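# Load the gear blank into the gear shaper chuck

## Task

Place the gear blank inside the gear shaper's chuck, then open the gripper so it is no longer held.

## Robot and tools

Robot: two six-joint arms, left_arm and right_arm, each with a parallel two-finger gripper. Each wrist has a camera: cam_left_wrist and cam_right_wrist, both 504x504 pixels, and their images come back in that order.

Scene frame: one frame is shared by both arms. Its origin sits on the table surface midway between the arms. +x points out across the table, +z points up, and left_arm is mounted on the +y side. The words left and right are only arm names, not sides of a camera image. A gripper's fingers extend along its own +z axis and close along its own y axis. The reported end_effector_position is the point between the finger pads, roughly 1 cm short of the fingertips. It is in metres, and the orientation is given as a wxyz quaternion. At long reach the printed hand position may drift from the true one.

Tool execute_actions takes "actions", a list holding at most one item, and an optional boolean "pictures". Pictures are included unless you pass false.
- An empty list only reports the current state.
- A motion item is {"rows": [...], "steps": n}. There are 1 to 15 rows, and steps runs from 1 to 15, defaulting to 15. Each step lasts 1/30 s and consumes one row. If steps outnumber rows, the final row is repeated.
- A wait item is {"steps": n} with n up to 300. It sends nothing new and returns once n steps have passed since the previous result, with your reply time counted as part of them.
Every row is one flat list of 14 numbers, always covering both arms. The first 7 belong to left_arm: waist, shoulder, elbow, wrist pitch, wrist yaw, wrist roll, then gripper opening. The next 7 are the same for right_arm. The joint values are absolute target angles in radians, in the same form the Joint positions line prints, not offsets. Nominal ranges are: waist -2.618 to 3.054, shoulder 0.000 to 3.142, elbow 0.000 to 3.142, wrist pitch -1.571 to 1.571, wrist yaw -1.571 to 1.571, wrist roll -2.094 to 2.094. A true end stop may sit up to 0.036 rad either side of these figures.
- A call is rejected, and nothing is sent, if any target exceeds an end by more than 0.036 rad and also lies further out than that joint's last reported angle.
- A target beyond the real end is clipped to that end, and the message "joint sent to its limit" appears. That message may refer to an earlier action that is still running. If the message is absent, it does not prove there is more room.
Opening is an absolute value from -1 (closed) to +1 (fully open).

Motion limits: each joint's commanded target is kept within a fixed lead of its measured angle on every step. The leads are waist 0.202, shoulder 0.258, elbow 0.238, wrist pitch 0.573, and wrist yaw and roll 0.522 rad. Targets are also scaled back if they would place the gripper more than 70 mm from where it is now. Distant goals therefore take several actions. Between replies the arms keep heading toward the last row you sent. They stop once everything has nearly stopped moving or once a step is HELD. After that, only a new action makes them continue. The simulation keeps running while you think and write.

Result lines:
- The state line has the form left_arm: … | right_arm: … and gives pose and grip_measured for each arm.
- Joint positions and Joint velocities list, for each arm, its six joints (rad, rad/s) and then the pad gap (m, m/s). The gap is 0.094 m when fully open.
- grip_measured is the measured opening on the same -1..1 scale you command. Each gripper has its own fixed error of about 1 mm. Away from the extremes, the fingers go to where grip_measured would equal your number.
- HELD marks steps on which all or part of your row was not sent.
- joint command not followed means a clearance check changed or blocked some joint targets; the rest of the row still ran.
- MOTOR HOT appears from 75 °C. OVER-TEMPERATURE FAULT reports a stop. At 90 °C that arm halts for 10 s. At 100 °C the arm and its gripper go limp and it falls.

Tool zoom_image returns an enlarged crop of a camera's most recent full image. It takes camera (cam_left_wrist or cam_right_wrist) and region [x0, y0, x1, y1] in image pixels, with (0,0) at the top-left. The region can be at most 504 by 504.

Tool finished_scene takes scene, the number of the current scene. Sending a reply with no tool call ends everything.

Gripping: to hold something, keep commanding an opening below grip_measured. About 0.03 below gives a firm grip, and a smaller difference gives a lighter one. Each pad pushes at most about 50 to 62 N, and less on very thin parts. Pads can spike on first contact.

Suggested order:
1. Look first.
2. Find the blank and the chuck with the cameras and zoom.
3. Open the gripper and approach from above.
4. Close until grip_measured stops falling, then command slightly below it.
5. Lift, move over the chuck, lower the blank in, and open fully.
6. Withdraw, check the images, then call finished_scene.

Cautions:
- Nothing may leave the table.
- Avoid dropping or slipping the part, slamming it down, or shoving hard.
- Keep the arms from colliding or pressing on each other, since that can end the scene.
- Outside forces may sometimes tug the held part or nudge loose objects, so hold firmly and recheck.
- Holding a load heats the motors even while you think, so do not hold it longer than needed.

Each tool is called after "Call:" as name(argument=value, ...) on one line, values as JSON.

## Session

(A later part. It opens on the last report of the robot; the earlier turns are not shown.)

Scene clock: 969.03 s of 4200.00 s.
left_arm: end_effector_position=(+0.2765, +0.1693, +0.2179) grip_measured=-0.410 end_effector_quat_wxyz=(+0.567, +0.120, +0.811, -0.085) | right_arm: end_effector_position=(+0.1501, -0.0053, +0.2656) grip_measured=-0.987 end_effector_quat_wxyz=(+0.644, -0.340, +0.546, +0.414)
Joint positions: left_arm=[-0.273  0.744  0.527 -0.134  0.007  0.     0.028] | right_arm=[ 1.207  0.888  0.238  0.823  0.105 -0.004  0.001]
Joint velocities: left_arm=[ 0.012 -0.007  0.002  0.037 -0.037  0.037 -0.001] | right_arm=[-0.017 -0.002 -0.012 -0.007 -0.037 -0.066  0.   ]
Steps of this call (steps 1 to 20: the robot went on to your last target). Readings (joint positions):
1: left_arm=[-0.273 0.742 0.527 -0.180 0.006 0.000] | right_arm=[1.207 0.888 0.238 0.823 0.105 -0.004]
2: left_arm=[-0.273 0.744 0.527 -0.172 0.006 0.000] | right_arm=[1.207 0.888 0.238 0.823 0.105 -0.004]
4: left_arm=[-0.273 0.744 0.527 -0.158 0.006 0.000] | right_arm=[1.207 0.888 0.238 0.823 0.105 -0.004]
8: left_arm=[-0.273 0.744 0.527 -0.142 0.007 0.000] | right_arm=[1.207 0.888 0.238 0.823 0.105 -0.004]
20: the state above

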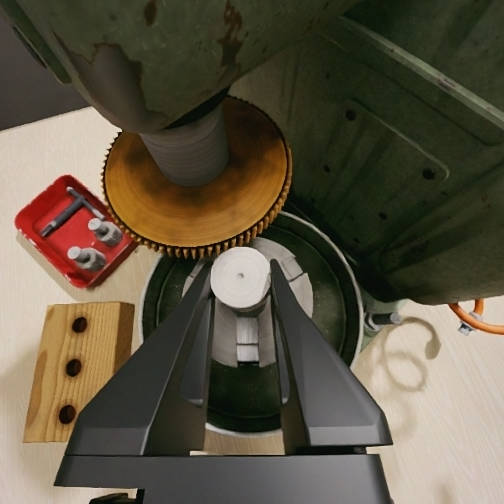

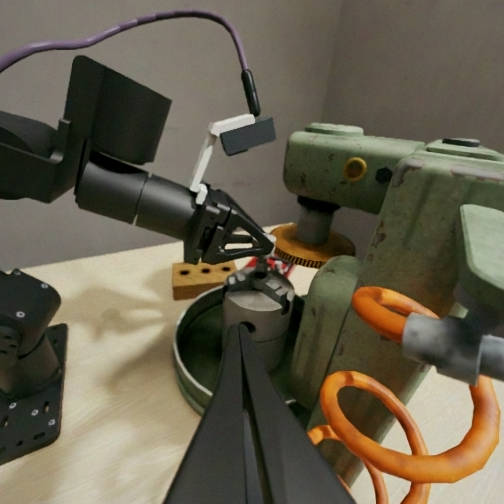

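Call:
execute_actions(actions=[{"rows":[[-0.268,0.70,0.51,-0.07,0.015,0,-0.47,1.2,0.88,0.26,0.81,0.1,0,-1],[-0.268,0.68,0.50,-0.04,0.015,0,-0.47,1.2,0.88,0.26,0.81,0.1,0,-1],[-0.268,0.66,0.485,-0.01,0.015,0,-0.47,1.2,0.88,0.26,0.81,0.1,0,-1],[-0.268,0.64,0.47,0.015,0.015,0,-0.47,1.2,0.88,0.26,0.81,0.1,0,-1],[-0.268,0.62,0.455,0.04,0.015,0,-0.47,1.2,0.88,0.26,0.81,0.1,0,-1],[-0.268,0.605,0.44,0.06,0.015,0,-0.47,1.2,0.88,0.26,0.81,0.1,0,-1],[-0.268,0.605,0.425,0.08,0.015,0,-0.47,1.2,0.88,0.26,0.81,0.1,0,-1],[-0.268,0.605,0.41,0.10,0.015,0,-0.47,1.2,0.88,0.26,0.81,0.1,0,-1],[-0.268,0.605,0.395,0.10,0.015,0,-0.47,1.2,0.88,0.26,0.81,0.1,0,-1],[-0.268,0.605,0.38,0.10,0.015,0,-0.47,1.2,0.88,0.26,0.81,0.1,0,-1],[-0.268,0.605,0.365,0.10,0.015,0,-0.47,1.2,0.88,0.26,0.81,0.1,0,-1],[-0.268,0.605,0.35,0.10,0.015,0,-0.47,1.2,0.88,0.26,0.81,0.1,0,-1]],"steps":15}], pictures=false)

Call:
execute_actions(actions=[{"steps":20}])

Call:
zoom_image(camera="cam_right_wrist", region=[220,220,300,300])

Scene clock: 988.63 s of 4200.00 s.
left_arm: end_effector_position=(+0.2671, +0.1721, +0.2139) grip_measured=-0.410 end_effector_quat_wxyz=(+0.621, +0.114, +0.770, -0.093) | right_arm: end_effector_position=(+0.1501, -0.0053, +0.2656) grip_measured=-0.987 end_effector_quat_wxyz=(+0.644, -0.340, +0.546, +0.414)
Joint positions: left_arm=[-0.273  0.628  0.36   0.055  0.007  0.     0.028] | right_arm=[ 1.207  0.888  0.238  0.823  0.105 -0.004  0.001]
Joint velocities: left_arm=[ 0.007  0.017 -0.227  0.022 -0.037 -0.037  0.   ] | right_arm=[ 0.007  0.007  0.007 -0.037  0.081 -0.066 -0.   ]
Steps of this call (steps 1 to 15: the robot went on to your last target; steps 16 to 90: nothing new was sent; then 16.10 s passed at rest; steps 91 to 105: all 15 steps of this action). Readings (joint positions):
91: left_arm=[-0.273 0.743 0.527 -0.131 0.007 0.000] | right_arm=[1.207 0.888 0.238 0.823 0.105 -0.004]
92: left_arm=[-0.273 0.736 0.522 -0.122 0.007 0.000] | right_arm=[1.207 0.888 0.238 0.823 0.105 -0.004]
94: left_arm=[-0.273 0.705 0.501 -0.092 0.007 0.000] | right_arm=[1.207 0.888 0.238 0.823 0.105 -0.004]
98: left_arm=[-0.273 0.636 0.448 -0.011 0.007 0.000] | right_arm=[1.207 0.888 0.238 0.823 0.105 -0.004]
105: the state above

Scene clock: 989.30 s of 4200.00 s.
left_arm: end_effector_position=(+0.2671, +0.1722, +0.2119) grip_measured=-0.410 end_effector_quat_wxyz=(+0.621, +0.114, +0.770, -0.093) | right_arm: end_effector_position=(+0.1501, -0.0053, +0.2656) grip_measured=-0.987 end_effector_quat_wxyz=(+0.644, -0.340, +0.546, +0.414)
Joint positions: left_arm=[-0.273  0.628  0.351  0.064  0.007  0.     0.028] | right_arm=[ 1.207  0.888  0.238  0.823  0.105 -0.004  0.001]
Joint velocities: left_arm=[ 0.007 -0.022  0.007  0.007  0.022 -0.051  0.001] | right_arm=[ 0.012  0.002 -0.012 -0.022 -0.007  0.007  0.   ]
Steps of this call (steps 1 to 15: the robot went on to your last target; steps 16 to 20: nothing new was sent). Readings (joint positions):
1: left_arm=[-0.273 0.628 0.354 0.054 0.007 0.000] | right_arm=[1.207 0.888 0.238 0.823 0.105 -0.004]
2: left_arm=[-0.273 0.628 0.351 0.054 0.007 0.000] | right_arm=[1.207 0.888 0.238 0.823 0.105 -0.004]
4: left_arm=[-0.273 0.628 0.351 0.056 0.007 0.000] | right_arm=[1.207 0.888 0.238 0.823 0.105 -0.004]
8: left_arm=[-0.273 0.628 0.351 0.062 0.007 0.000] | right_arm=[1.207 0.888 0.238 0.823 0.105 -0.004]
20: the state above
All arms were judged still, so your last target was given up. Only a new action makes them travel on or press farther. Fingers that are still opening or closing keep moving.

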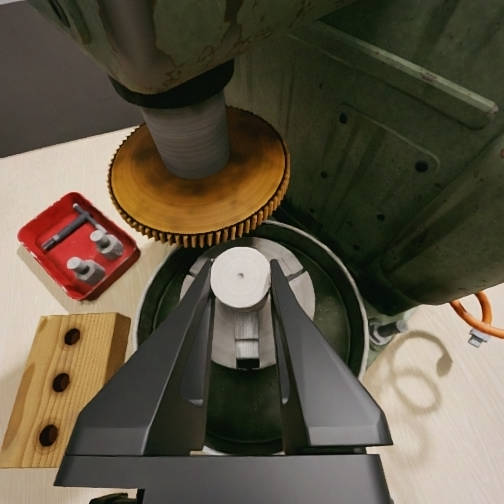

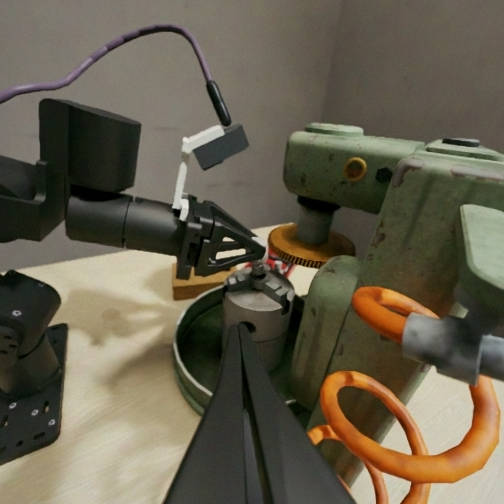

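Region (220, 220, 300, 300) of cam_right_wrist's 504x504 image, scaled by 6.300, with more detail than that image has.

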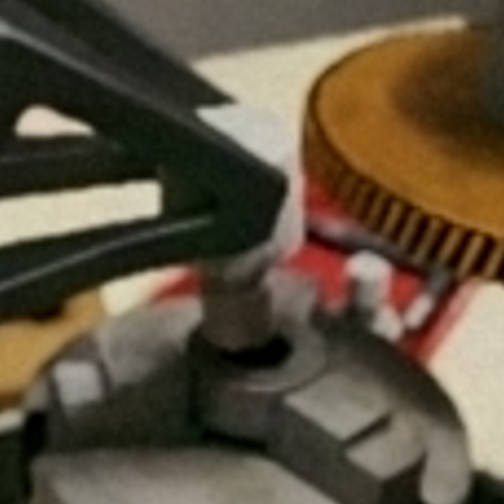

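Call:
execute_actions(actions=[{"rows":[[-0.268,0.63,0.40,0.06,0.015,0,-0.47,1.2,0.88,0.26,0.81,0.1,0,-1],[-0.268,0.645,0.42,0.05,0.015,0,-0.47,1.2,0.88,0.26,0.81,0.1,0,-1],[-0.268,0.66,0.44,0.04,0.015,0,-0.47,1.2,0.88,0.26,0.81,0.1,0,-1],[-0.268,0.675,0.45,0.03,0.015,0,-0.47,1.2,0.88,0.26,0.81,0.1,0,-1],[-0.268,0.688,0.45,0.015,0.015,0,-0.47,1.2,0.88,0.26,0.81,0.1,0,-1],[-0.268,0.697,0.45,0.0,0.015,0,-0.47,1.2,0.88,0.26,0.81,0.1,0,-1]],"steps":15}], pictures=false)

Call:
execute_actions(actions=[{"steps":15}])

Call:
zoom_image(camera="cam_right_wrist", region=[220,220,300,300])

Scene clock: 1004.70 s of 4200.00 s.
left_arm: end_effector_position=(+0.2724, +0.1706, +0.2096) grip_measured=-0.410 end_effector_quat_wxyz=(+0.595, +0.117, +0.790, -0.089) | right_arm: end_effector_position=(+0.1501, -0.0053, +0.2656) grip_measured=-0.987 end_effector_quat_wxyz=(+0.644, -0.340, +0.546, +0.414)
Joint positions: left_arm=[-0.273  0.688  0.417 -0.009  0.007  0.     0.028] | right_arm=[ 1.207  0.888  0.238  0.823  0.105 -0.004  0.001]
Joint velocities: left_arm=[-0.012 -0.012  0.002 -0.081 -0.022 -0.007 -0.   ] | right_arm=[ 0.002 -0.002  0.007  0.007  0.007 -0.037  0.001]
Steps of this call (steps 1 to 90: nothing new was sent; then 11.90 s passed at rest; steps 91 to 105: all 15 steps of this action). Readings (joint positions):
91: left_arm=[-0.273 0.628 0.352 0.062 0.007 0.000] | right_arm=[1.207 0.888 0.238 0.823 0.105 -0.004]
92: left_arm=[-0.273 0.629 0.357 0.053 0.007 0.000] | right_arm=[1.207 0.888 0.238 0.823 0.105 -0.004]
94: left_arm=[-0.273 0.645 0.380 0.033 0.007 0.000] | right_arm=[1.207 0.888 0.238 0.823 0.105 -0.004]
98: left_arm=[-0.273 0.683 0.416 0.019 0.007 0.000] | right_arm=[1.207 0.888 0.238 0.823 0.105 -0.004]
105: the state above

Scene clock: 1005.20 s of 4200.00 s.
left_arm: end_effector_position=(+0.2721, +0.1707, +0.2084) grip_measured=-0.410 end_effector_quat_wxyz=(+0.593, +0.117, +0.792, -0.089) | right_arm: end_effector_position=(+0.1501, -0.0053, +0.2656) grip_measured=-0.987 end_effector_quat_wxyz=(+0.644, -0.340, +0.546, +0.414)
Joint positions: left_arm=[-0.273  0.688  0.417 -0.014  0.007  0.     0.028] | right_arm=[ 1.207  0.888  0.238  0.823  0.105 -0.004  0.001]
Joint velocities: left_arm=[-0.007 -0.007 -0.007 -0.007 -0.037 -0.095 -0.   ] | right_arm=[-0.002 -0.022  0.002  0.007 -0.037 -0.022 -0.   ]
Steps of this call (steps 1 to 15: the robot went on to your last target). Readings (joint positions):
1: left_arm=[-0.273 0.688 0.417 -0.011 0.007 0.000] | right_arm=[1.207 0.888 0.238 0.823 0.105 -0.004]
2: left_arm=[-0.273 0.688 0.417 -0.011 0.007 0.000] | right_arm=[1.207 0.888 0.238 0.823 0.105 -0.004]
4: left_arm=[-0.273 0.688 0.417 -0.013 0.007 0.000] | right_arm=[1.207 0.888 0.238 0.823 0.105 -0.004]
8: left_arm=[-0.273 0.688 0.417 -0.014 0.007 0.000] | right_arm=[1.207 0.888 0.238 0.823 0.105 -0.004]
15: the state above
All arms were judged still, so your last target was given up. Only a new action makes them travel on or press farther. Fingers that are still opening or closing keep moving.

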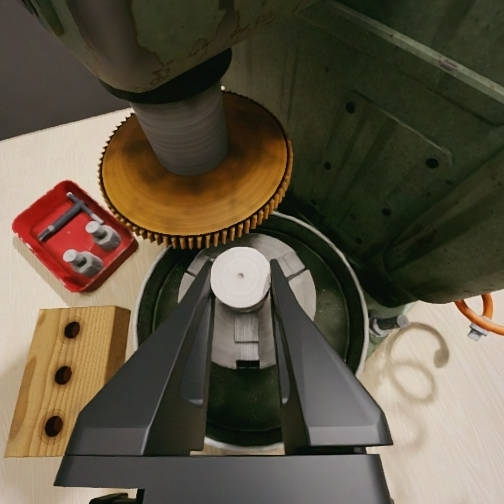

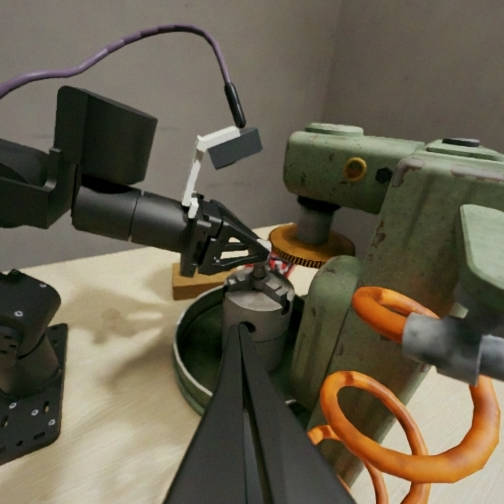

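Region (220, 220, 300, 300) of cam_right_wrist's 504x504 image, scaled by 6.300, with more detail than that image has.

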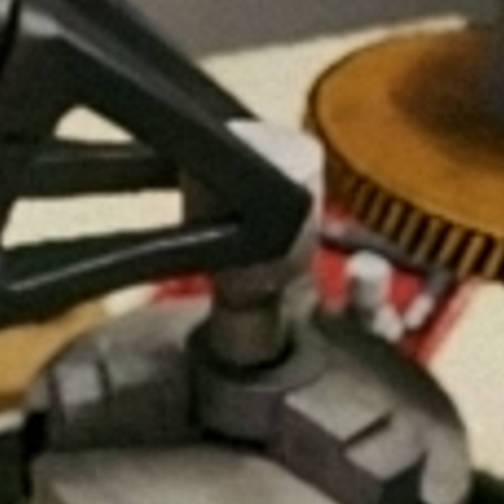

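Call:
execute_actions(actions=[{"rows":[[-0.268,0.697,0.45,0.037,0.015,0,-0.47,1.2,0.88,0.26,0.81,0.1,0,-1],[-0.268,0.697,0.45,0.037,0.015,0,-0.47,1.2,0.88,0.26,0.81,0.1,0,-1],[-0.268,0.697,0.45,0.037,0.015,0,-0.47,1.2,0.88,0.26,0.81,0.1,0,-1],[-0.268,0.697,0.45,0.037,0.015,0,-0.47,1.2,0.88,0.26,0.81,0.1,0,-1],[-0.268,0.705,0.45,0.037,0.015,0,-0.47,1.2,0.88,0.26,0.81,0.1,0,-1]],"steps":15}], pictures=false)

Call:
execute_actions(actions=[{"rows":[[-0.268,0.705,0.40,0.045,0.015,0,-0.47,1.2,0.88,0.26,0.81,0.1,0,-1],[-0.268,0.705,0.395,0.05,0.015,0,-0.47,1.2,0.88,0.26,0.81,0.1,0,-1],[-0.268,0.705,0.39,0.055,0.015,0,-0.47,1.2,0.88,0.26,0.81,0.1,0,-1],[-0.268,0.705,0.385,0.06,0.015,0,-0.47,1.2,0.88,0.26,0.81,0.1,0,-1],[-0.268,0.705,0.38,0.065,0.015,0,-0.47,1.2,0.88,0.26,0.81,0.1,0,-1]],"steps":15}])

Call:
zoom_image(camera="cam_right_wrist", region=[220,220,300,300])

Scene clock: 1017.23 s of 4200.00 s.
left_arm: end_effector_position=(+0.2731, +0.1704, +0.2121) grip_measured=-0.410 end_effector_quat_wxyz=(+0.599, +0.116, +0.787, -0.089) | right_arm: end_effector_position=(+0.1501, -0.0053, +0.2656) grip_measured=-0.987 end_effector_quat_wxyz=(+0.644, -0.340, +0.546, +0.414)
Joint positions: left_arm=[-0.273  0.688  0.417  0.002  0.007  0.     0.028] | right_arm=[ 1.207  0.888  0.238  0.823  0.105 -0.004  0.001]
Joint velocities: left_arm=[-0.017 -0.007 -0.007 -0.022 -0.051 -0.051 -0.002] | right_arm=[-0.012 -0.007 -0.012 -0.007 -0.066  0.007 -0.   ]
Steps of this call (steps 1 to 90: nothing new was sent; then 8.53 s passed at rest; steps 91 to 105: all 15 steps of this action). Readings (joint positions):
91: left_arm=[-0.273 0.688 0.417 -0.013 0.007 0.000] | right_arm=[1.207 0.888 0.238 0.823 0.105 -0.004]
92: left_arm=[-0.273 0.688 0.417 -0.011 0.007 0.000] | right_arm=[1.207 0.888 0.238 0.823 0.105 -0.004]
94: left_arm=[-0.273 0.688 0.417 -0.006 0.007 0.000] | right_arm=[1.207 0.888 0.238 0.823 0.105 -0.004]
98: left_arm=[-0.273 0.688 0.417 -0.000 0.007 0.000] | right_arm=[1.207 0.888 0.238 0.823 0.105 -0.004]
105: the state above

Scene clock: 1017.73 s of 4200.00 s.
left_arm: end_effector_position=(+0.2731, +0.1703, +0.2071) grip_measured=-0.410 end_effector_quat_wxyz=(+0.601, +0.116, +0.786, -0.090) | right_arm: end_effector_position=(+0.1501, -0.0053, +0.2656) grip_measured=-0.987 end_effector_quat_wxyz=(+0.644, -0.340, +0.546, +0.414)
Joint positions: left_arm=[-0.273  0.688  0.392  0.031  0.007  0.     0.028] | right_arm=[ 1.207  0.888  0.238  0.823  0.105 -0.004  0.001]
Joint velocities: left_arm=[-0.012 -0.007 -0.007  0.037  0.037 -0.066 -0.001] | right_arm=[-0.012 -0.007 -0.012  0.007  0.007 -0.007 -0.001]
Steps of this call (steps 1 to 15: all 15 steps of this action). Readings (joint positions):
1: left_arm=[-0.273 0.688 0.417 0.002 0.007 0.000] | right_arm=[1.207 0.888 0.238 0.823 0.105 -0.004]
2: left_arm=[-0.273 0.688 0.417 0.004 0.007 0.000] | right_arm=[1.207 0.888 0.238 0.823 0.105 -0.004]
4: left_arm=[-0.273 0.688 0.411 0.016 0.007 0.000] | right_arm=[1.207 0.888 0.238 0.823 0.105 -0.004]
8: left_arm=[-0.273 0.688 0.393 0.029 0.007 0.000] | right_arm=[1.207 0.888 0.238 0.823 0.105 -0.004]
15: the state above

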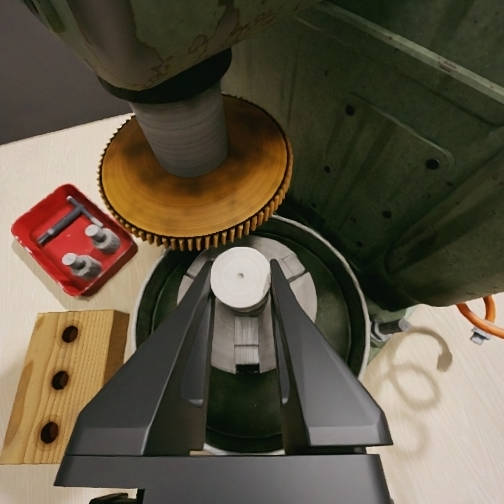

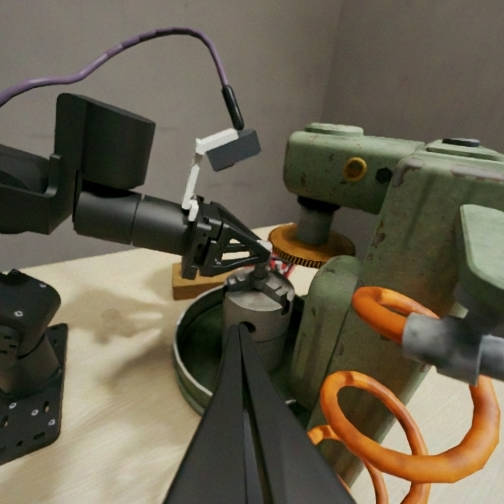

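Region (220, 220, 300, 300) of cam_right_wrist's 504x504 image, scaled by 6.300, with more detail than that image has.

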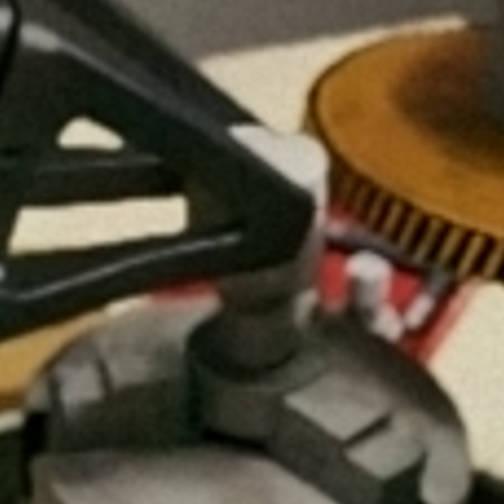

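Aligned. Lower further.

Call:
execute_actions(actions=[{"rows":[[-0.268,0.705,0.375,0.068,0.015,0,-0.47,1.2,0.88,0.26,0.81,0.1,0,-1],[-0.268,0.705,0.37,0.072,0.015,0,-0.47,1.2,0.88,0.26,0.81,0.1,0,-1],[-0.268,0.705,0.365,0.077,0.015,0,-0.47,1.2,0.88,0.26,0.81,0.1,0,-1],[-0.268,0.705,0.36,0.082,0.015,0,-0.47,1.2,0.88,0.26,0.81,0.1,0,-1],[-0.268,0.705,0.355,0.087,0.015,0,-0.47,1.2,0.88,0.26,0.81,0.1,0,-1],[-0.268,0.705,0.35,0.092,0.015,0,-0.47,1.2,0.88,0.26,0.81,0.1,0,-1]],"steps":15}])

Call:
zoom_image(camera="cam_right_wrist", region=[220,220,300,300])

Scene clock: 1023.77 s of 4200.00 s.
left_arm: end_effector_position=(+0.2740, +0.1703, +0.2059) grip_measured=-0.410 end_effector_quat_wxyz=(+0.609, +0.115, +0.780, -0.090) | right_arm: end_effector_position=(+0.1501, -0.0053, +0.2656) grip_measured=-0.987 end_effector_quat_wxyz=(+0.644, -0.340, +0.546, +0.414)
Joint positions: left_arm=[-0.273  0.688  0.369  0.074  0.006  0.     0.028] | right_arm=[ 1.207  0.888  0.238  0.823  0.105 -0.004  0.001]
Joint velocities: left_arm=[-0.002 -0.007 -0.017  0.007  0.037 -0.007  0.   ] | right_arm=[-0.002  0.002  0.002 -0.022 -0.007  0.037  0.001]
Steps of this call (steps 1 to 15: the robot went on to your last target; steps 16 to 90: nothing new was sent; then 2.53 s passed at rest; steps 91 to 105: all 15 steps of this action). Readings (joint positions):
91: left_arm=[-0.273 0.688 0.392 0.031 0.007 0.000] | right_arm=[1.207 0.888 0.238 0.823 0.105 -0.004]
92: left_arm=[-0.273 0.688 0.392 0.031 0.007 0.000] | right_arm=[1.207 0.888 0.238 0.823 0.105 -0.004]
94: left_arm=[-0.273 0.688 0.386 0.041 0.007 0.000] | right_arm=[1.207 0.888 0.238 0.823 0.105 -0.004]
98: left_arm=[-0.273 0.688 0.372 0.068 0.006 0.000] | right_arm=[1.207 0.888 0.238 0.823 0.105 -0.004]
105: the state above

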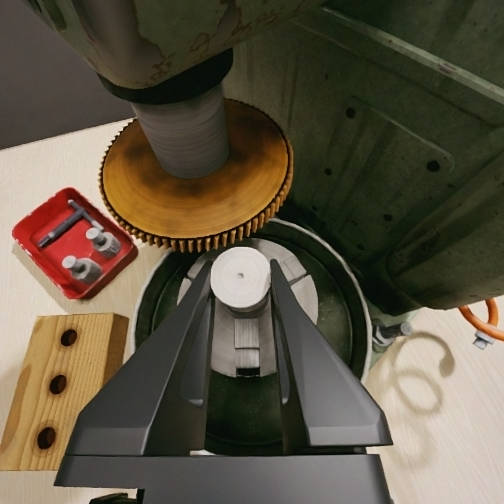

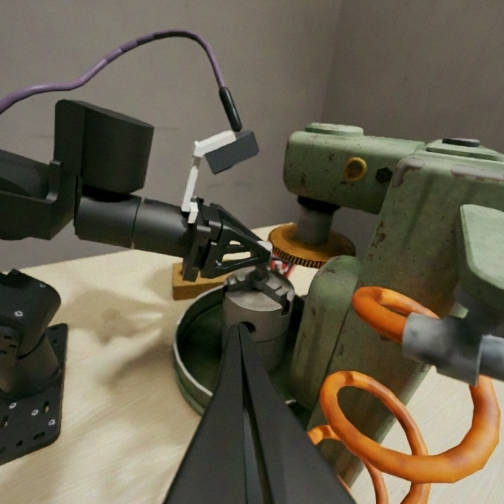

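Region (220, 220, 300, 300) of cam_right_wrist's 504x504 image, scaled by 6.300, with more detail than that image has.

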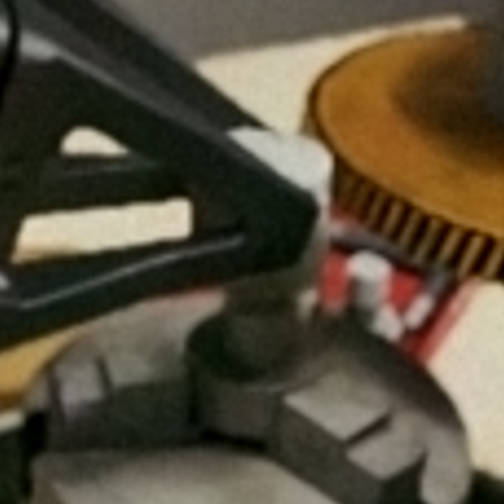

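Call:
execute_actions(actions=[{"rows":[[-0.268,0.705,0.43,0.08,0.015,0,-0.47,1.2,0.88,0.26,0.81,0.1,0,-1],[-0.268,0.705,0.43,0.08,0.015,0,-0.47,1.2,0.88,0.26,0.81,0.1,0,-1],[-0.268,0.705,0.43,0.07,0.015,0,-0.47,1.2,0.88,0.26,0.81,0.1,0,-1],[-0.26,0.705,0.43,0.06,0.015,0,-0.47,1.2,0.88,0.26,0.81,0.1,0,-1],[-0.26,0.705,0.43,0.05,0.015,0,-0.47,1.2,0.88,0.26,0.81,0.1,0,-1],[-0.26,0.705,0.43,0.042,0.015,0,-0.47,1.2,0.88,0.26,0.81,0.1,0,-1]],"steps":15}], pictures=false)

Call:
execute_actions(actions=[{"steps":10}])

Call:
zoom_image(camera="cam_right_wrist", region=[220,220,300,300])

Scene clock: 1033.90 s of 4200.00 s.
left_arm: end_effector_position=(+0.2746, +0.1714, +0.2067) grip_measured=-0.410 end_effector_quat_wxyz=(+0.600, +0.114, +0.786, -0.089) | right_arm: end_effector_position=(+0.1501, -0.0053, +0.2656) grip_measured=-0.987 end_effector_quat_wxyz=(+0.644, -0.340, +0.546, +0.414)
Joint positions: left_arm=[-0.267  0.696  0.394  0.035  0.009  0.     0.028] | right_arm=[ 1.207  0.888  0.238  0.823  0.105 -0.004  0.001]
Joint velocities: left_arm=[-0.012 -0.012  0.002 -0.007 -0.022  0.037  0.   ] | right_arm=[ 0.002  0.012 -0.032  0.037  0.037 -0.081  0.   ]
Steps of this call (steps 1 to 15: the robot went on to your last target; steps 16 to 90: nothing new was sent; then 6.63 s passed at rest; steps 91 to 105: all 15 steps of this action). Readings (joint positions):
91: left_arm=[-0.273 0.689 0.372 0.071 0.006 0.000] | right_arm=[1.207 0.888 0.238 0.823 0.105 -0.004]
92: left_arm=[-0.273 0.691 0.377 0.068 0.006 0.000] | right_arm=[1.207 0.888 0.238 0.823 0.105 -0.004]
94: left_arm=[-0.272 0.695 0.387 0.063 0.007 0.000] | right_arm=[1.207 0.888 0.238 0.823 0.105 -0.004]
98: left_arm=[-0.267 0.696 0.394 0.049 0.008 0.000] | right_arm=[1.207 0.888 0.238 0.823 0.105 -0.004]
105: the state above

Scene clock: 1034.23 s of 4200.00 s.
left_arm: end_effector_position=(+0.2745, +0.1714, +0.2066) grip_measured=-0.410 end_effector_quat_wxyz=(+0.600, +0.115, +0.787, -0.089) | right_arm: end_effector_position=(+0.1501, -0.0053, +0.2656) grip_measured=-0.987 end_effector_quat_wxyz=(+0.644, -0.340, +0.546, +0.414)
Joint positions: left_arm=[-0.267  0.696  0.394  0.035  0.009  0.     0.028] | right_arm=[ 1.207  0.888  0.238  0.823  0.105 -0.004  0.001]
Joint velocities: left_arm=[-0.007 -0.017  0.002 -0.007 -0.037 -0.022  0.   ] | right_arm=[ 0.002  0.012 -0.002 -0.007 -0.037  0.051 -0.001]
Steps of this call (steps 1 to 10: the robot went on to your last target). Readings (joint positions):
1: left_arm=[-0.267 0.696 0.394 0.035 0.009 0.000] | right_arm=[1.207 0.888 0.238 0.823 0.105 -0.004]
2: left_arm=[-0.267 0.696 0.394 0.035 0.009 0.000] | right_arm=[1.207 0.888 0.238 0.823 0.105 -0.004]
4: left_arm=[-0.267 0.696 0.394 0.035 0.009 0.000] | right_arm=[1.207 0.888 0.238 0.823 0.105 -0.004]
8: left_arm=[-0.267 0.696 0.394 0.035 0.009 0.000] | right_arm=[1.207 0.888 0.238 0.823 0.105 -0.004]
10: the state above

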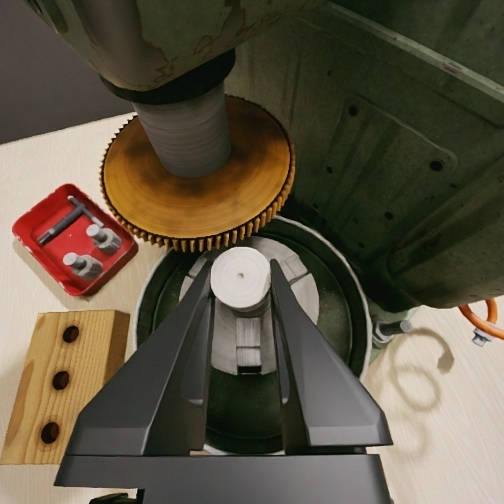

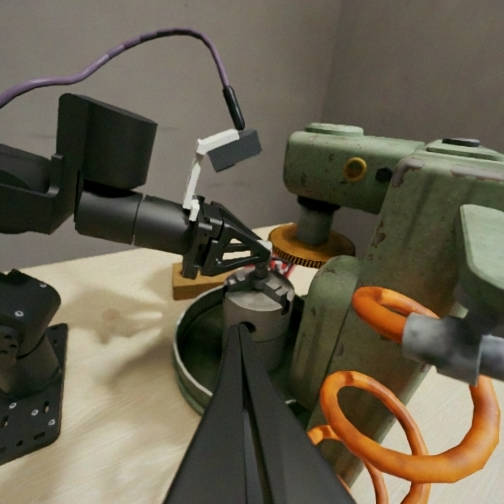

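Region (220, 220, 300, 300) of cam_right_wrist's 504x504 image, scaled by 6.300, with more detail than that image has.

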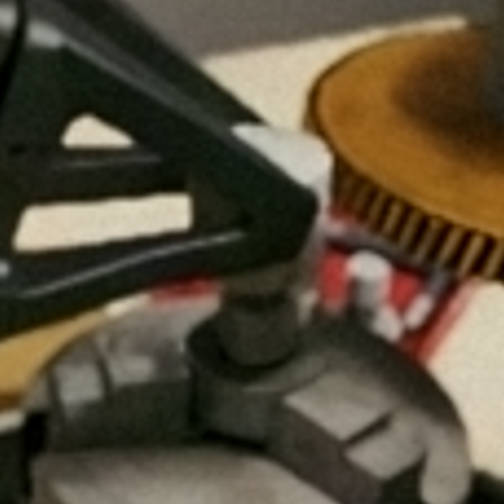

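Call:
execute_actions(actions=[{"rows":[[-0.263,0.70,0.433,0.03,0.015,0,-0.47,1.2,0.88,0.26,0.81,0.1,0,-1],[-0.263,0.70,0.436,0.02,0.015,0,-0.47,1.2,0.88,0.26,0.81,0.1,0,-1],[-0.263,0.70,0.439,0.01,0.015,0,-0.47,1.2,0.88,0.26,0.81,0.1,0,-1],[-0.263,0.70,0.442,0.005,0.015,0,-0.47,1.2,0.88,0.26,0.81,0.1,0,-1]],"steps":15}])

Call:
zoom_image(camera="cam_right_wrist", region=[220,220,300,300])

Scene clock: 1040.63 s of 4200.00 s.
left_arm: end_effector_position=(+0.2737, +0.1710, +0.2060) grip_measured=-0.410 end_effector_quat_wxyz=(+0.595, +0.116, +0.790, -0.089) | right_arm: end_effector_position=(+0.1501, -0.0053, +0.2656) grip_measured=-0.987 end_effector_quat_wxyz=(+0.644, -0.340, +0.546, +0.414)
Joint positions: left_arm=[-0.267  0.696  0.404  0.011  0.012  0.     0.028] | right_arm=[ 1.207  0.888  0.238  0.823  0.105 -0.004  0.001]
Joint velocities: left_arm=[ 0.002 -0.017 -0.002  0.007 -0.051 -0.037 -0.   ] | right_arm=[-0.002  0.007 -0.007  0.037 -0.007  0.022 -0.001]
Steps of this call (steps 1 to 15: the robot went on to your last target; steps 16 to 90: nothing new was sent; then 2.90 s passed at rest; steps 91 to 105: all 15 steps of this action). Readings (joint positions):
91: left_arm=[-0.267 0.696 0.394 0.034 0.010 0.000] | right_arm=[1.207 0.888 0.238 0.823 0.105 -0.004]
92: left_arm=[-0.267 0.696 0.394 0.033 0.010 0.000] | right_arm=[1.207 0.888 0.238 0.823 0.105 -0.004]
94: left_arm=[-0.267 0.696 0.398 0.024 0.012 0.000] | right_arm=[1.207 0.888 0.238 0.823 0.105 -0.004]
98: left_arm=[-0.267 0.696 0.403 0.013 0.012 0.000] | right_arm=[1.207 0.888 0.238 0.823 0.105 -0.004]
105: the state above

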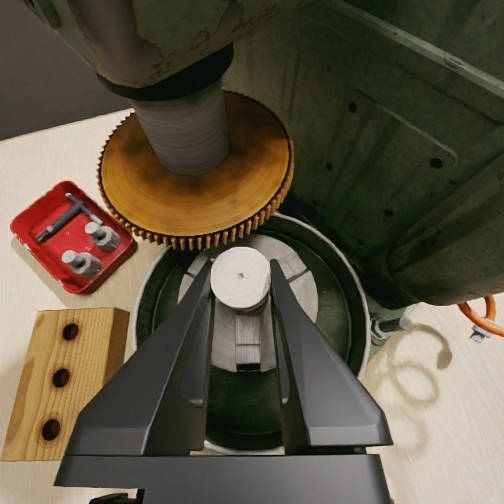

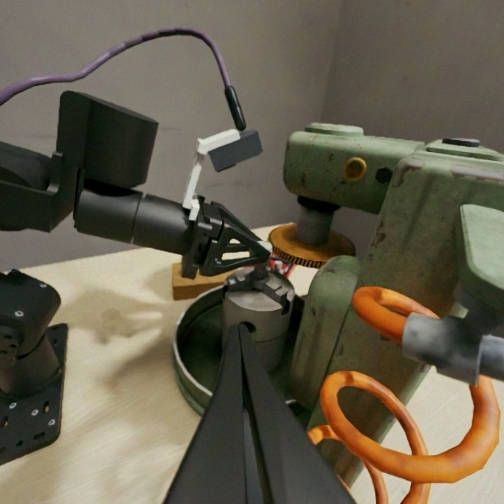

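Region (220, 220, 300, 300) of cam_right_wrist's 504x504 image, scaled by 6.300, with more detail than that image has.

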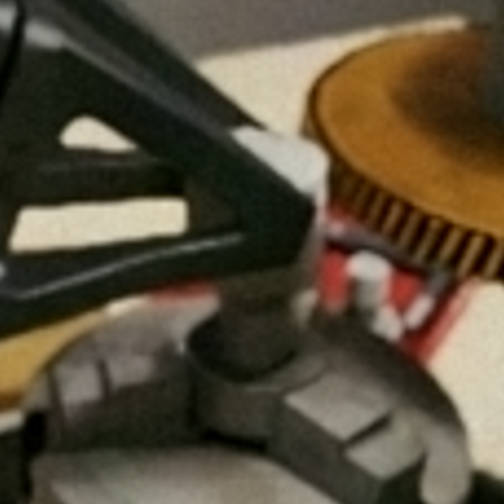

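Call:
execute_actions(actions=[{"rows":[[-0.263,0.70,0.39,0.01,0.022,0,-0.47,1.2,0.88,0.26,0.81,0.1,0,-1],[-0.263,0.70,0.386,0.012,0.022,0,-0.47,1.2,0.88,0.26,0.81,0.1,0,-1],[-0.263,0.70,0.383,0.014,0.022,0,-0.47,1.2,0.88,0.26,0.81,0.1,0,-1],[-0.263,0.70,0.38,0.016,0.022,0,-0.47,1.2,0.88,0.26,0.81,0.1,0,-1],[-0.263,0.70,0.378,0.018,0.022,0,-0.47,1.2,0.88,0.26,0.81,0.1,0,-1],[-0.263,0.70,0.376,0.02,0.022,0,-0.47,1.2,0.88,0.26,0.81,0.1,0,-1],[-0.263,0.70,0.374,0.022,0.022,0,-0.47,1.2,0.88,0.26,0.81,0.1,0,-1],[-0.263,0.70,0.372,0.024,0.022,0,-0.47,1.2,0.88,0.26,0.81,0.1,0,-1]],"steps":15}], pictures=false)

Scene clock: 1050.37 s of 4200.00 s.
left_arm: end_effector_position=(+0.2739, +0.1709, +0.2050) grip_measured=-0.410 end_effector_quat_wxyz=(+0.597, +0.116, +0.789, -0.090) | right_arm: end_effector_position=(+0.1501, -0.0053, +0.2656) grip_measured=-0.987 end_effector_quat_wxyz=(+0.644, -0.340, +0.546, +0.414)
Joint positions: left_arm=[-0.267  0.696  0.394  0.027  0.013  0.     0.028] | right_arm=[ 1.207  0.888  0.238  0.823  0.105 -0.004  0.001]
Joint velocities: left_arm=[-0.007  0.007 -0.007 -0.022  0.066 -0.007  0.   ] | right_arm=[-0.012 -0.022 -0.017  0.022 -0.007  0.022  0.   ]
Steps of this call (steps 1 to 15: the robot went on to your last target; steps 16 to 90: nothing new was sent; then 6.23 s passed at rest; steps 91 to 105: all 15 steps of this action). Readings (joint positions):
91: left_arm=[-0.267 0.696 0.404 0.011 0.013 0.000] | right_arm=[1.207 0.888 0.238 0.823 0.105 -0.004]
92: left_arm=[-0.267 0.696 0.404 0.011 0.013 0.000] | right_arm=[1.207 0.888 0.238 0.823 0.105 -0.004]
94: left_arm=[-0.267 0.696 0.404 0.011 0.013 0.000] | right_arm=[1.207 0.888 0.238 0.823 0.105 -0.004]
98: left_arm=[-0.267 0.696 0.398 0.020 0.013 0.000] | right_arm=[1.207 0.888 0.238 0.823 0.105 -0.004]
105: the state above

Progress. Continue.

Call:
execute_actions(actions=[{"rows":[[-0.263,0.70,0.37,0.028,0.022,0,-0.47,1.2,0.88,0.26,0.81,0.1,0,-1],[-0.263,0.70,0.368,0.031,0.022,0,-0.47,1.2,0.88,0.26,0.81,0.1,0,-1],[-0.263,0.70,0.366,0.034,0.022,0,-0.47,1.2,0.88,0.26,0.81,0.1,0,-1],[-0.263,0.70,0.364,0.037,0.022,0,-0.47,1.2,0.88,0.26,0.81,0.1,0,-1],[-0.263,0.70,0.362,0.040,0.022,0,-0.47,1.2,0.88,0.26,0.81,0.1,0,-1],[-0.263,0.70,0.36,0.043,0.022,0,-0.47,1.2,0.88,0.26,0.81,0.1,0,-1],[-0.263,0.70,0.358,0.046,0.022,0,-0.47,1.2,0.88,0.26,0.81,0.1,0,-1],[-0.263,0.70,0.356,0.049,0.022,0,-0.47,1.2,0.88,0.26,0.81,0.1,0,-1],[-0.263,0.70,0.354,0.052,0.022,0,-0.47,1.2,0.88,0.26,0.81,0.1,0,-1],[-0.263,0.70,0.352,0.055,0.022,0,-0.47,1.2,0.88,0.26,0.81,0.1,0,-1]],"steps":15}], pictures=false)

Scene clock: 1058.70 s of 4200.00 s.
left_arm: end_effector_position=(+0.2745, +0.1707, +0.2047) grip_measured=-0.410 end_effector_quat_wxyz=(+0.603, +0.115, +0.784, -0.091) | right_arm: end_effector_position=(+0.1501, -0.0053, +0.2656) grip_measured=-0.987 end_effector_quat_wxyz=(+0.644, -0.340, +0.546, +0.414)
Joint positions: left_arm=[-0.267  0.696  0.38   0.055  0.013  0.     0.028] | right_arm=[ 1.207  0.888  0.238  0.823  0.105 -0.004  0.001]
Joint velocities: left_arm=[-0.002  0.022 -0.002 -0.007  0.007 -0.051  0.001] | right_arm=[ 0.022  0.012 -0.002  0.037  0.022 -0.051 -0.001]
Steps of this call (steps 1 to 15: the robot went on to your last target; steps 16 to 90: nothing new was sent; then 4.83 s passed at rest; steps 91 to 105: all 15 steps of this action). Readings (joint positions):
91: left_arm=[-0.267 0.696 0.394 0.027 0.013 0.000] | right_arm=[1.207 0.888 0.238 0.823 0.105 -0.004]
92: left_arm=[-0.267 0.696 0.394 0.027 0.013 0.000] | right_arm=[1.207 0.888 0.238 0.823 0.105 -0.004]
94: left_arm=[-0.267 0.696 0.394 0.028 0.013 0.000] | right_arm=[1.207 0.888 0.238 0.823 0.105 -0.004]
98: left_arm=[-0.267 0.696 0.386 0.044 0.013 0.000] | right_arm=[1.207 0.888 0.238 0.823 0.105 -0.004]
105: the state above

Call:
execute_actions(actions=[{"rows":[[-0.263,0.70,0.37,0.02,0.03,0,-0.47,1.2,0.88,0.26,0.81,0.1,0,-1],[-0.263,0.70,0.37,0.01,0.035,0,-0.47,1.2,0.88,0.26,0.81,0.1,0,-1],[-0.263,0.70,0.37,0.0,0.04,0,-0.47,1.2,0.88,0.26,0.81,0.1,0,-1]],"steps":15}])

Call:
zoom_image(camera="cam_right_wrist", region=[220,220,300,300])

Scene clock: 1064.43 s of 4200.00 s.
left_arm: end_effector_position=(+0.2744, +0.1706, +0.2044) grip_measured=-0.410 end_effector_quat_wxyz=(+0.602, +0.116, +0.785, -0.091) | right_arm: end_effector_position=(+0.1501, -0.0053, +0.2656) grip_measured=-0.987 end_effector_quat_wxyz=(+0.644, -0.340, +0.546, +0.414)
Joint positions: left_arm=[-0.267  0.696  0.38   0.054  0.013  0.     0.028] | right_arm=[ 1.207  0.888  0.238  0.823  0.105 -0.004  0.001]
Joint velocities: left_arm=[-0.017 -0.022 -0.002  0.022 -0.022  0.022  0.001] | right_arm=[-0.002  0.007 -0.027  0.022 -0.051  0.022  0.001]
Steps of this call (steps 1 to 15: the robot went on to your last target; steps 16 to 90: nothing new was sent; then 2.23 s passed at rest; steps 91 to 105: all 15 steps of this action). Readings (joint positions):
91: left_arm=[-0.267 0.696 0.380 0.055 0.013 0.000] | right_arm=[1.207 0.888 0.238 0.823 0.105 -0.004]
92: left_arm=[-0.267 0.696 0.380 0.054 0.013 0.000] | right_arm=[1.207 0.888 0.238 0.823 0.105 -0.004]
94: left_arm=[-0.267 0.696 0.380 0.054 0.013 0.000] | right_arm=[1.207 0.888 0.238 0.823 0.105 -0.004]
98: left_arm=[-0.267 0.696 0.380 0.054 0.013 0.000] | right_arm=[1.207 0.888 0.238 0.823 0.105 -0.004]
105: the state above

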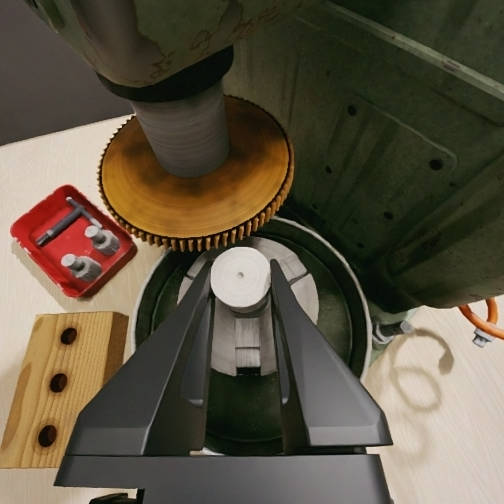

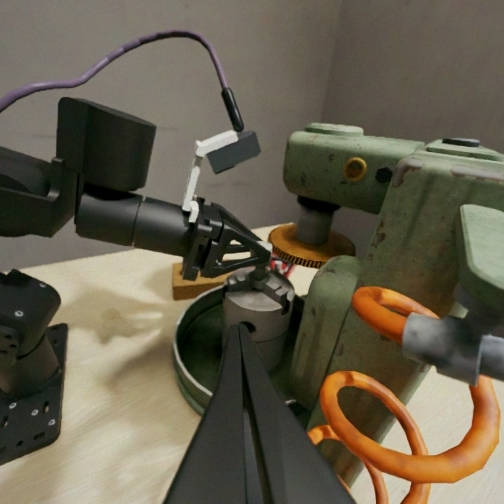

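Region (220, 220, 300, 300) of cam_right_wrist's 504x504 image, scaled by 6.300, with more detail than that image has.

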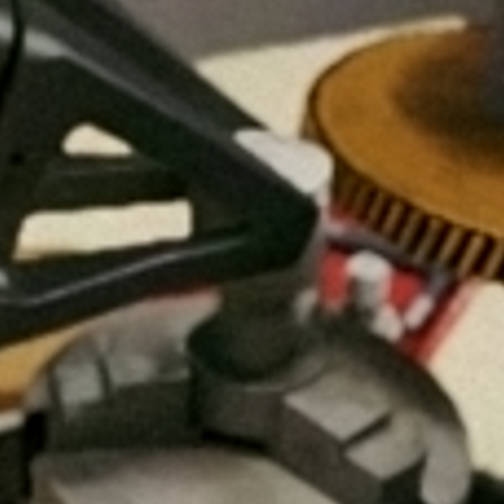

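Call:
execute_actions(actions=[{"rows":[[-0.263,0.68,0.36,0.03,0.015,0,-0.47,1.2,0.88,0.26,0.81,0.1,0,-1],[-0.263,0.676,0.36,0.03,0.015,0,-0.47,1.2,0.88,0.26,0.81,0.1,0,-1],[-0.263,0.673,0.36,0.03,0.015,0,-0.47,1.2,0.88,0.26,0.81,0.1,0,-1],[-0.263,0.67,0.36,0.03,0.015,0,-0.47,1.2,0.88,0.26,0.81,0.1,0,-1],[-0.263,0.668,0.36,0.03,0.015,0,-0.47,1.2,0.88,0.26,0.81,0.1,0,-1],[-0.263,0.666,0.36,0.03,0.015,0,-0.47,1.2,0.88,0.26,0.81,0.1,0,-1]],"steps":15}], pictures=false)

Scene clock: 1073.77 s of 4200.00 s.
left_arm: end_effector_position=(+0.2737, +0.1709, +0.2050) grip_measured=-0.410 end_effector_quat_wxyz=(+0.603, +0.115, +0.784, -0.091) | right_arm: end_effector_position=(+0.1501, -0.0053, +0.2656) grip_measured=-0.987 end_effector_quat_wxyz=(+0.644, -0.340, +0.546, +0.414)
Joint positions: left_arm=[-0.267  0.69   0.38   0.05   0.013  0.     0.028] | right_arm=[ 1.207  0.888  0.238  0.823  0.105 -0.004  0.001]
Joint velocities: left_arm=[-0.002 -0.007 -0.002  0.022 -0.007  0.037  0.001] | right_arm=[-0.002 -0.007 -0.007  0.037  0.066 -0.066  0.   ]
Steps of this call (steps 1 to 15: the robot went on to your last target; steps 16 to 90: nothing new was sent; then 5.83 s passed at rest; steps 91 to 105: all 15 steps of this action). Readings (joint positions):
91: left_arm=[-0.267 0.696 0.380 0.054 0.013 0.000] | right_arm=[1.207 0.888 0.238 0.823 0.105 -0.004]
92: left_arm=[-0.267 0.696 0.380 0.054 0.013 0.000] | right_arm=[1.207 0.888 0.238 0.823 0.105 -0.004]
94: left_arm=[-0.267 0.692 0.380 0.053 0.013 0.000] | right_arm=[1.207 0.888 0.238 0.823 0.105 -0.004]
98: left_arm=[-0.267 0.690 0.380 0.050 0.013 0.000] | right_arm=[1.207 0.888 0.238 0.823 0.105 -0.004]
105: the state above

Call:
execute_actions(actions=[{"rows":[[-0.263,0.68,0.355,0.045,0.0,0,-0.47,1.2,0.88,0.26,0.81,0.1,0,-1],[-0.263,0.68,0.355,0.045,-0.01,0,-0.47,1.2,0.88,0.26,0.81,0.1,0,-1],[-0.263,0.68,0.355,0.045,-0.02,0,-0.47,1.2,0.88,0.26,0.81,0.1,0,-1]],"steps":15}])

Call:
zoom_image(camera="cam_right_wrist", region=[235,250,285,300])

Scene clock: 1080.20 s of 4200.00 s.
left_arm: end_effector_position=(+0.2738, +0.1712, +0.2050) grip_measured=-0.410 end_effector_quat_wxyz=(+0.603, +0.115, +0.785, -0.090) | right_arm: end_effector_position=(+0.1501, -0.0053, +0.2656) grip_measured=-0.987 end_effector_quat_wxyz=(+0.644, -0.340, +0.546, +0.414)
Joint positions: left_arm=[-0.267  0.69   0.38   0.05   0.011  0.     0.028] | right_arm=[ 1.207  0.888  0.238  0.823  0.105 -0.004  0.001]
Joint velocities: left_arm=[ 0.007  0.007 -0.002 -0.022 -0.095 -0.007 -0.   ] | right_arm=[ 0.002 -0.002  0.022 -0.007 -0.037  0.095  0.   ]
Steps of this call (steps 1 to 15: the robot went on to your last target; steps 16 to 90: nothing new was sent; then 2.93 s passed at rest; steps 91 to 105: all 15 steps of this action). Readings (joint positions):
91: left_arm=[-0.267 0.690 0.380 0.050 0.012 0.000] | right_arm=[1.207 0.888 0.238 0.823 0.105 -0.004]
92: left_arm=[-0.267 0.690 0.380 0.050 0.012 0.000] | right_arm=[1.207 0.888 0.238 0.823 0.105 -0.004]
94: left_arm=[-0.267 0.690 0.380 0.050 0.011 0.000] | right_arm=[1.207 0.888 0.238 0.823 0.105 -0.004]
98: left_arm=[-0.267 0.690 0.380 0.050 0.011 0.000] | right_arm=[1.207 0.888 0.238 0.823 0.105 -0.004]
105: the state above

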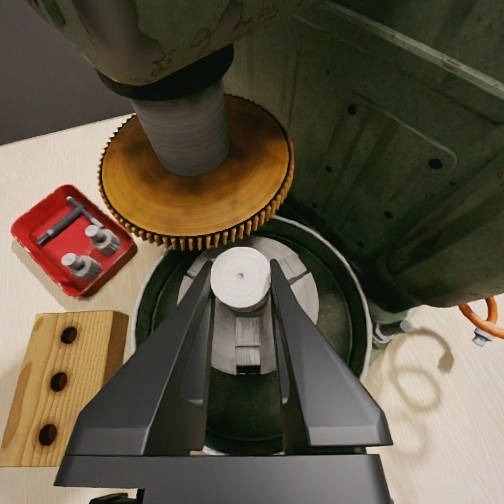

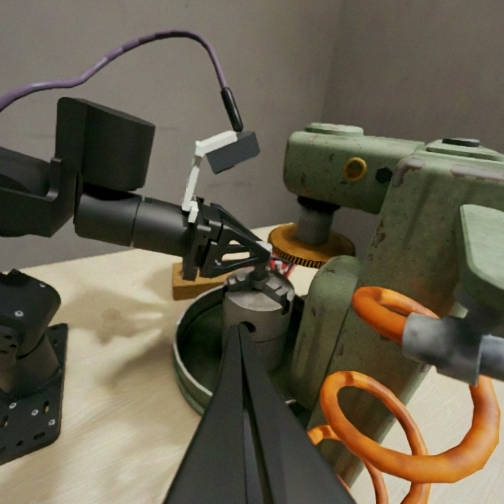

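Region (235, 250, 285, 300) of cam_right_wrist's 504x504 image, scaled by 10.080, with more detail than that image has.

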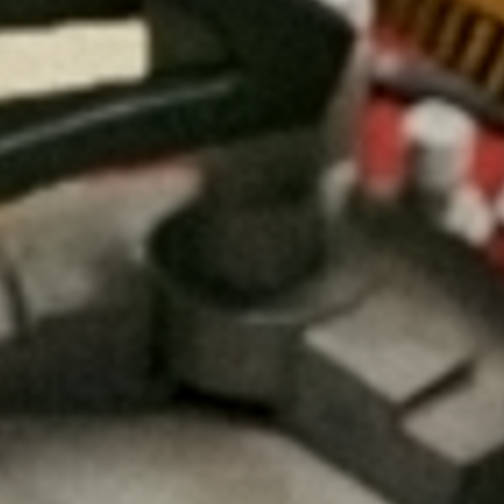

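Call:
execute_actions(actions=[{"rows":[[-0.263,0.666,0.355,0.055,0.012,0,-0.47,1.2,0.88,0.26,0.81,0.1,0,-1],[-0.263,0.666,0.352,0.06,0.012,0,-0.47,1.2,0.88,0.26,0.81,0.1,0,-1],[-0.263,0.664,0.349,0.064,0.012,0,-0.47,1.2,0.88,0.26,0.81,0.1,0,-1],[-0.263,0.6625,0.346,0.068,0.012,0,-0.47,1.2,0.88,0.26,0.81,0.1,0,-1],[-0.263,0.661,0.343,0.072,0.012,0,-0.47,1.2,0.88,0.26,0.81,0.1,0,-1],[-0.263,0.6595,0.34,0.076,0.012,0,-0.47,1.2,0.88,0.26,0.81,0.1,0,-1],[-0.263,0.658,0.337,0.08,0.012,0,-0.47,1.2,0.88,0.26,0.81,0.1,0,-1],[-0.263,0.6565,0.334,0.084,0.012,0,-0.47,1.2,0.88,0.26,0.81,0.1,0,-1],[-0.263,0.655,0.331,0.088,0.012,0,-0.47,1.2,0.88,0.26,0.81,0.1,0,-1],[-0.263,0.6535,0.328,0.092,0.012,0,-0.47,1.2,0.88,0.26,0.81,0.1,0,-1],[-0.263,0.652,0.325,0.096,0.012,0,-0.47,1.2,0.88,0.26,0.81,0.1,0,-1],[-0.263,0.6505,0.322,0.10,0.012,0,-0.47,1.2,0.88,0.26,0.81,0.1,0,-1],[-0.263,0.649,0.319,0.104,0.012,0,-0.47,1.2,0.88,0.26,0.81,0.1,0,-1],[-0.263,0.6475,0.316,0.108,0.012,0,-0.47,1.2,0.88,0.26,0.81,0.1,0,-1],[-0.263,0.646,0.314,0.11,0.012,0,-0.47,1.2,0.88,0.26,0.81,0.1,0,-1]],"steps":15}], pictures=false)

Call:
execute_actions(actions=[{"steps":10}])

Call:
zoom_image(camera="cam_right_wrist", region=[220,220,300,300])

Scene clock: 1108.50 s of 4200.00 s.
left_arm: end_effector_position=(+0.2724, +0.1714, +0.2046) grip_measured=-0.410 end_effector_quat_wxyz=(+0.616, +0.114, +0.774, -0.092) | right_arm: end_effector_position=(+0.1501, -0.0053, +0.2656) grip_measured=-0.987 end_effector_quat_wxyz=(+0.644, -0.340, +0.546, +0.414)
Joint positions: left_arm=[-0.267  0.672  0.342  0.103  0.012  0.     0.028] | right_arm=[ 1.207  0.888  0.238  0.823  0.105 -0.004  0.001]
Joint velocities: left_arm=[-0.012 -0.056 -0.081  0.125 -0.037 -0.007  0.   ] | right_arm=[-0.012  0.002 -0.017  0.007 -0.022 -0.022  0.   ]
Steps of this call (steps 1 to 15: the robot went on to your last target; steps 16 to 90: nothing new was sent; then 24.80 s passed at rest; steps 91 to 105: all 15 steps of this action). Readings (joint positions):
91: left_arm=[-0.267 0.690 0.380 0.050 0.012 0.000] | right_arm=[1.207 0.888 0.238 0.823 0.105 -0.004]
92: left_arm=[-0.267 0.690 0.380 0.050 0.012 0.000] | right_arm=[1.207 0.888 0.238 0.823 0.105 -0.004]
94: left_arm=[-0.267 0.690 0.378 0.053 0.012 0.000] | right_arm=[1.207 0.888 0.238 0.823 0.105 -0.004]
98: left_arm=[-0.267 0.682 0.363 0.072 0.012 0.000] | right_arm=[1.207 0.888 0.238 0.823 0.105 -0.004]
105: the state above

Scene clock: 1108.83 s of 4200.00 s.
left_arm: end_effector_position=(+0.2723, +0.1714, +0.2049) grip_measured=-0.410 end_effector_quat_wxyz=(+0.618, +0.114, +0.772, -0.092) | right_arm: end_effector_position=(+0.1501, -0.0053, +0.2656) grip_measured=-0.987 end_effector_quat_wxyz=(+0.644, -0.340, +0.546, +0.414)
Joint positions: left_arm=[-0.267  0.67   0.337  0.111  0.012  0.     0.028] | right_arm=[ 1.207  0.888  0.238  0.823  0.105 -0.004  0.001]
Joint velocities: left_arm=[-0.002  0.007 -0.002  0.007 -0.051  0.007  0.001] | right_arm=[-0.022  0.007 -0.007  0.007  0.051 -0.037 -0.   ]
Steps of this call (steps 1 to 10: the robot went on to your last target). Readings (joint positions):
1: left_arm=[-0.267 0.671 0.341 0.106 0.012 0.000] | right_arm=[1.207 0.888 0.238 0.823 0.105 -0.004]
2: left_arm=[-0.267 0.670 0.339 0.108 0.012 0.000] | right_arm=[1.207 0.888 0.238 0.823 0.105 -0.004]
4: left_arm=[-0.267 0.670 0.338 0.110 0.012 0.000] | right_arm=[1.207 0.888 0.238 0.823 0.105 -0.004]
8: left_arm=[-0.267 0.670 0.337 0.111 0.012 0.000] | right_arm=[1.207 0.888 0.238 0.823 0.105 -0.004]
10: the state above

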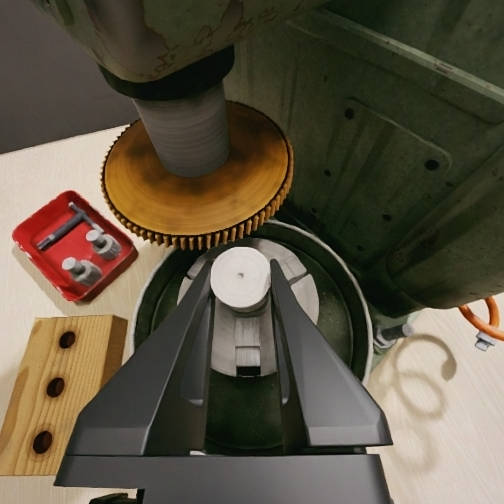

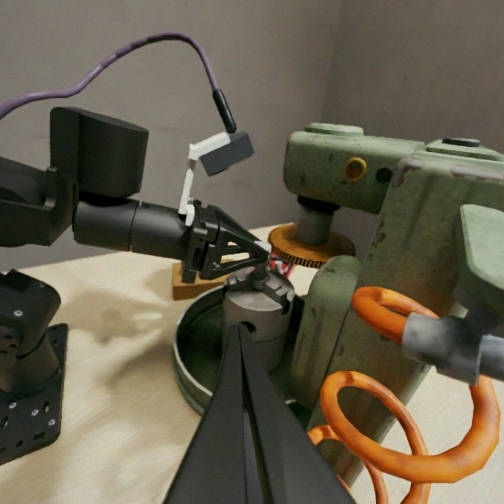

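Region (220, 220, 300, 300) of cam_right_wrist's 504x504 image, scaled by 6.300, with more detail than that image has.

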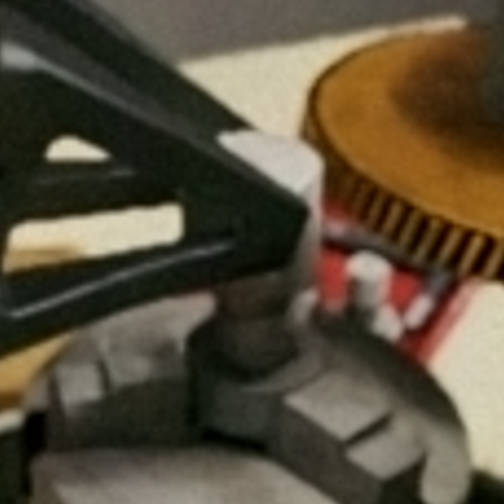

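Call:
execute_actions(actions=[{"rows":[[-0.263,0.66,0.312,0.105,0.012,0,-0.47,1.2,0.88,0.26,0.81,0.1,0,-1],[-0.263,0.66,0.31,0.106,0.012,0,-0.47,1.2,0.88,0.26,0.81,0.1,0,-1],[-0.263,0.66,0.308,0.107,0.012,0,-0.47,1.2,0.88,0.26,0.81,0.1,0,-1],[-0.263,0.66,0.306,0.108,0.012,0,-0.47,1.2,0.88,0.26,0.81,0.1,0,-1],[-0.263,0.66,0.304,0.109,0.012,0,-0.47,1.2,0.88,0.26,0.81,0.1,0,-1],[-0.263,0.66,0.302,0.11,0.012,0,-0.47,1.2,0.88,0.26,0.81,0.1,0,-1],[-0.263,0.66,0.30,0.111,0.012,0,-0.47,1.2,0.88,0.26,0.81,0.1,0,-1]],"steps":15}], pictures=false)

Scene clock: 1116.47 s of 4200.00 s.
left_arm: end_effector_position=(+0.2725, +0.1714, +0.2044) grip_measured=-0.410 end_effector_quat_wxyz=(+0.621, +0.113, +0.770, -0.093) | right_arm: end_effector_position=(+0.1501, -0.0053, +0.2656) grip_measured=-0.987 end_effector_quat_wxyz=(+0.644, -0.340, +0.546, +0.414)
Joint positions: left_arm=[-0.267  0.67   0.329  0.126  0.012  0.     0.028] | right_arm=[ 1.207  0.888  0.238  0.823  0.105 -0.004  0.001]
Joint velocities: left_arm=[ 0.012 -0.002  0.002 -0.007 -0.037  0.066 -0.001] | right_arm=[-0.007 -0.012  0.017 -0.022 -0.022  0.007 -0.001]
Steps of this call (steps 1 to 15: the robot went on to your last target; steps 16 to 90: nothing new was sent; then 4.13 s passed at rest; steps 91 to 105: all 15 steps of this action). Readings (joint positions):
91: left_arm=[-0.267 0.670 0.337 0.111 0.012 0.000] | right_arm=[1.207 0.888 0.238 0.823 0.105 -0.004]
92: left_arm=[-0.267 0.670 0.337 0.111 0.012 0.000] | right_arm=[1.207 0.888 0.238 0.823 0.105 -0.004]
94: left_arm=[-0.267 0.670 0.337 0.111 0.012 0.000] | right_arm=[1.207 0.888 0.238 0.823 0.105 -0.004]
98: left_arm=[-0.267 0.670 0.333 0.119 0.012 0.000] | right_arm=[1.207 0.888 0.238 0.823 0.105 -0.004]
105: the state above


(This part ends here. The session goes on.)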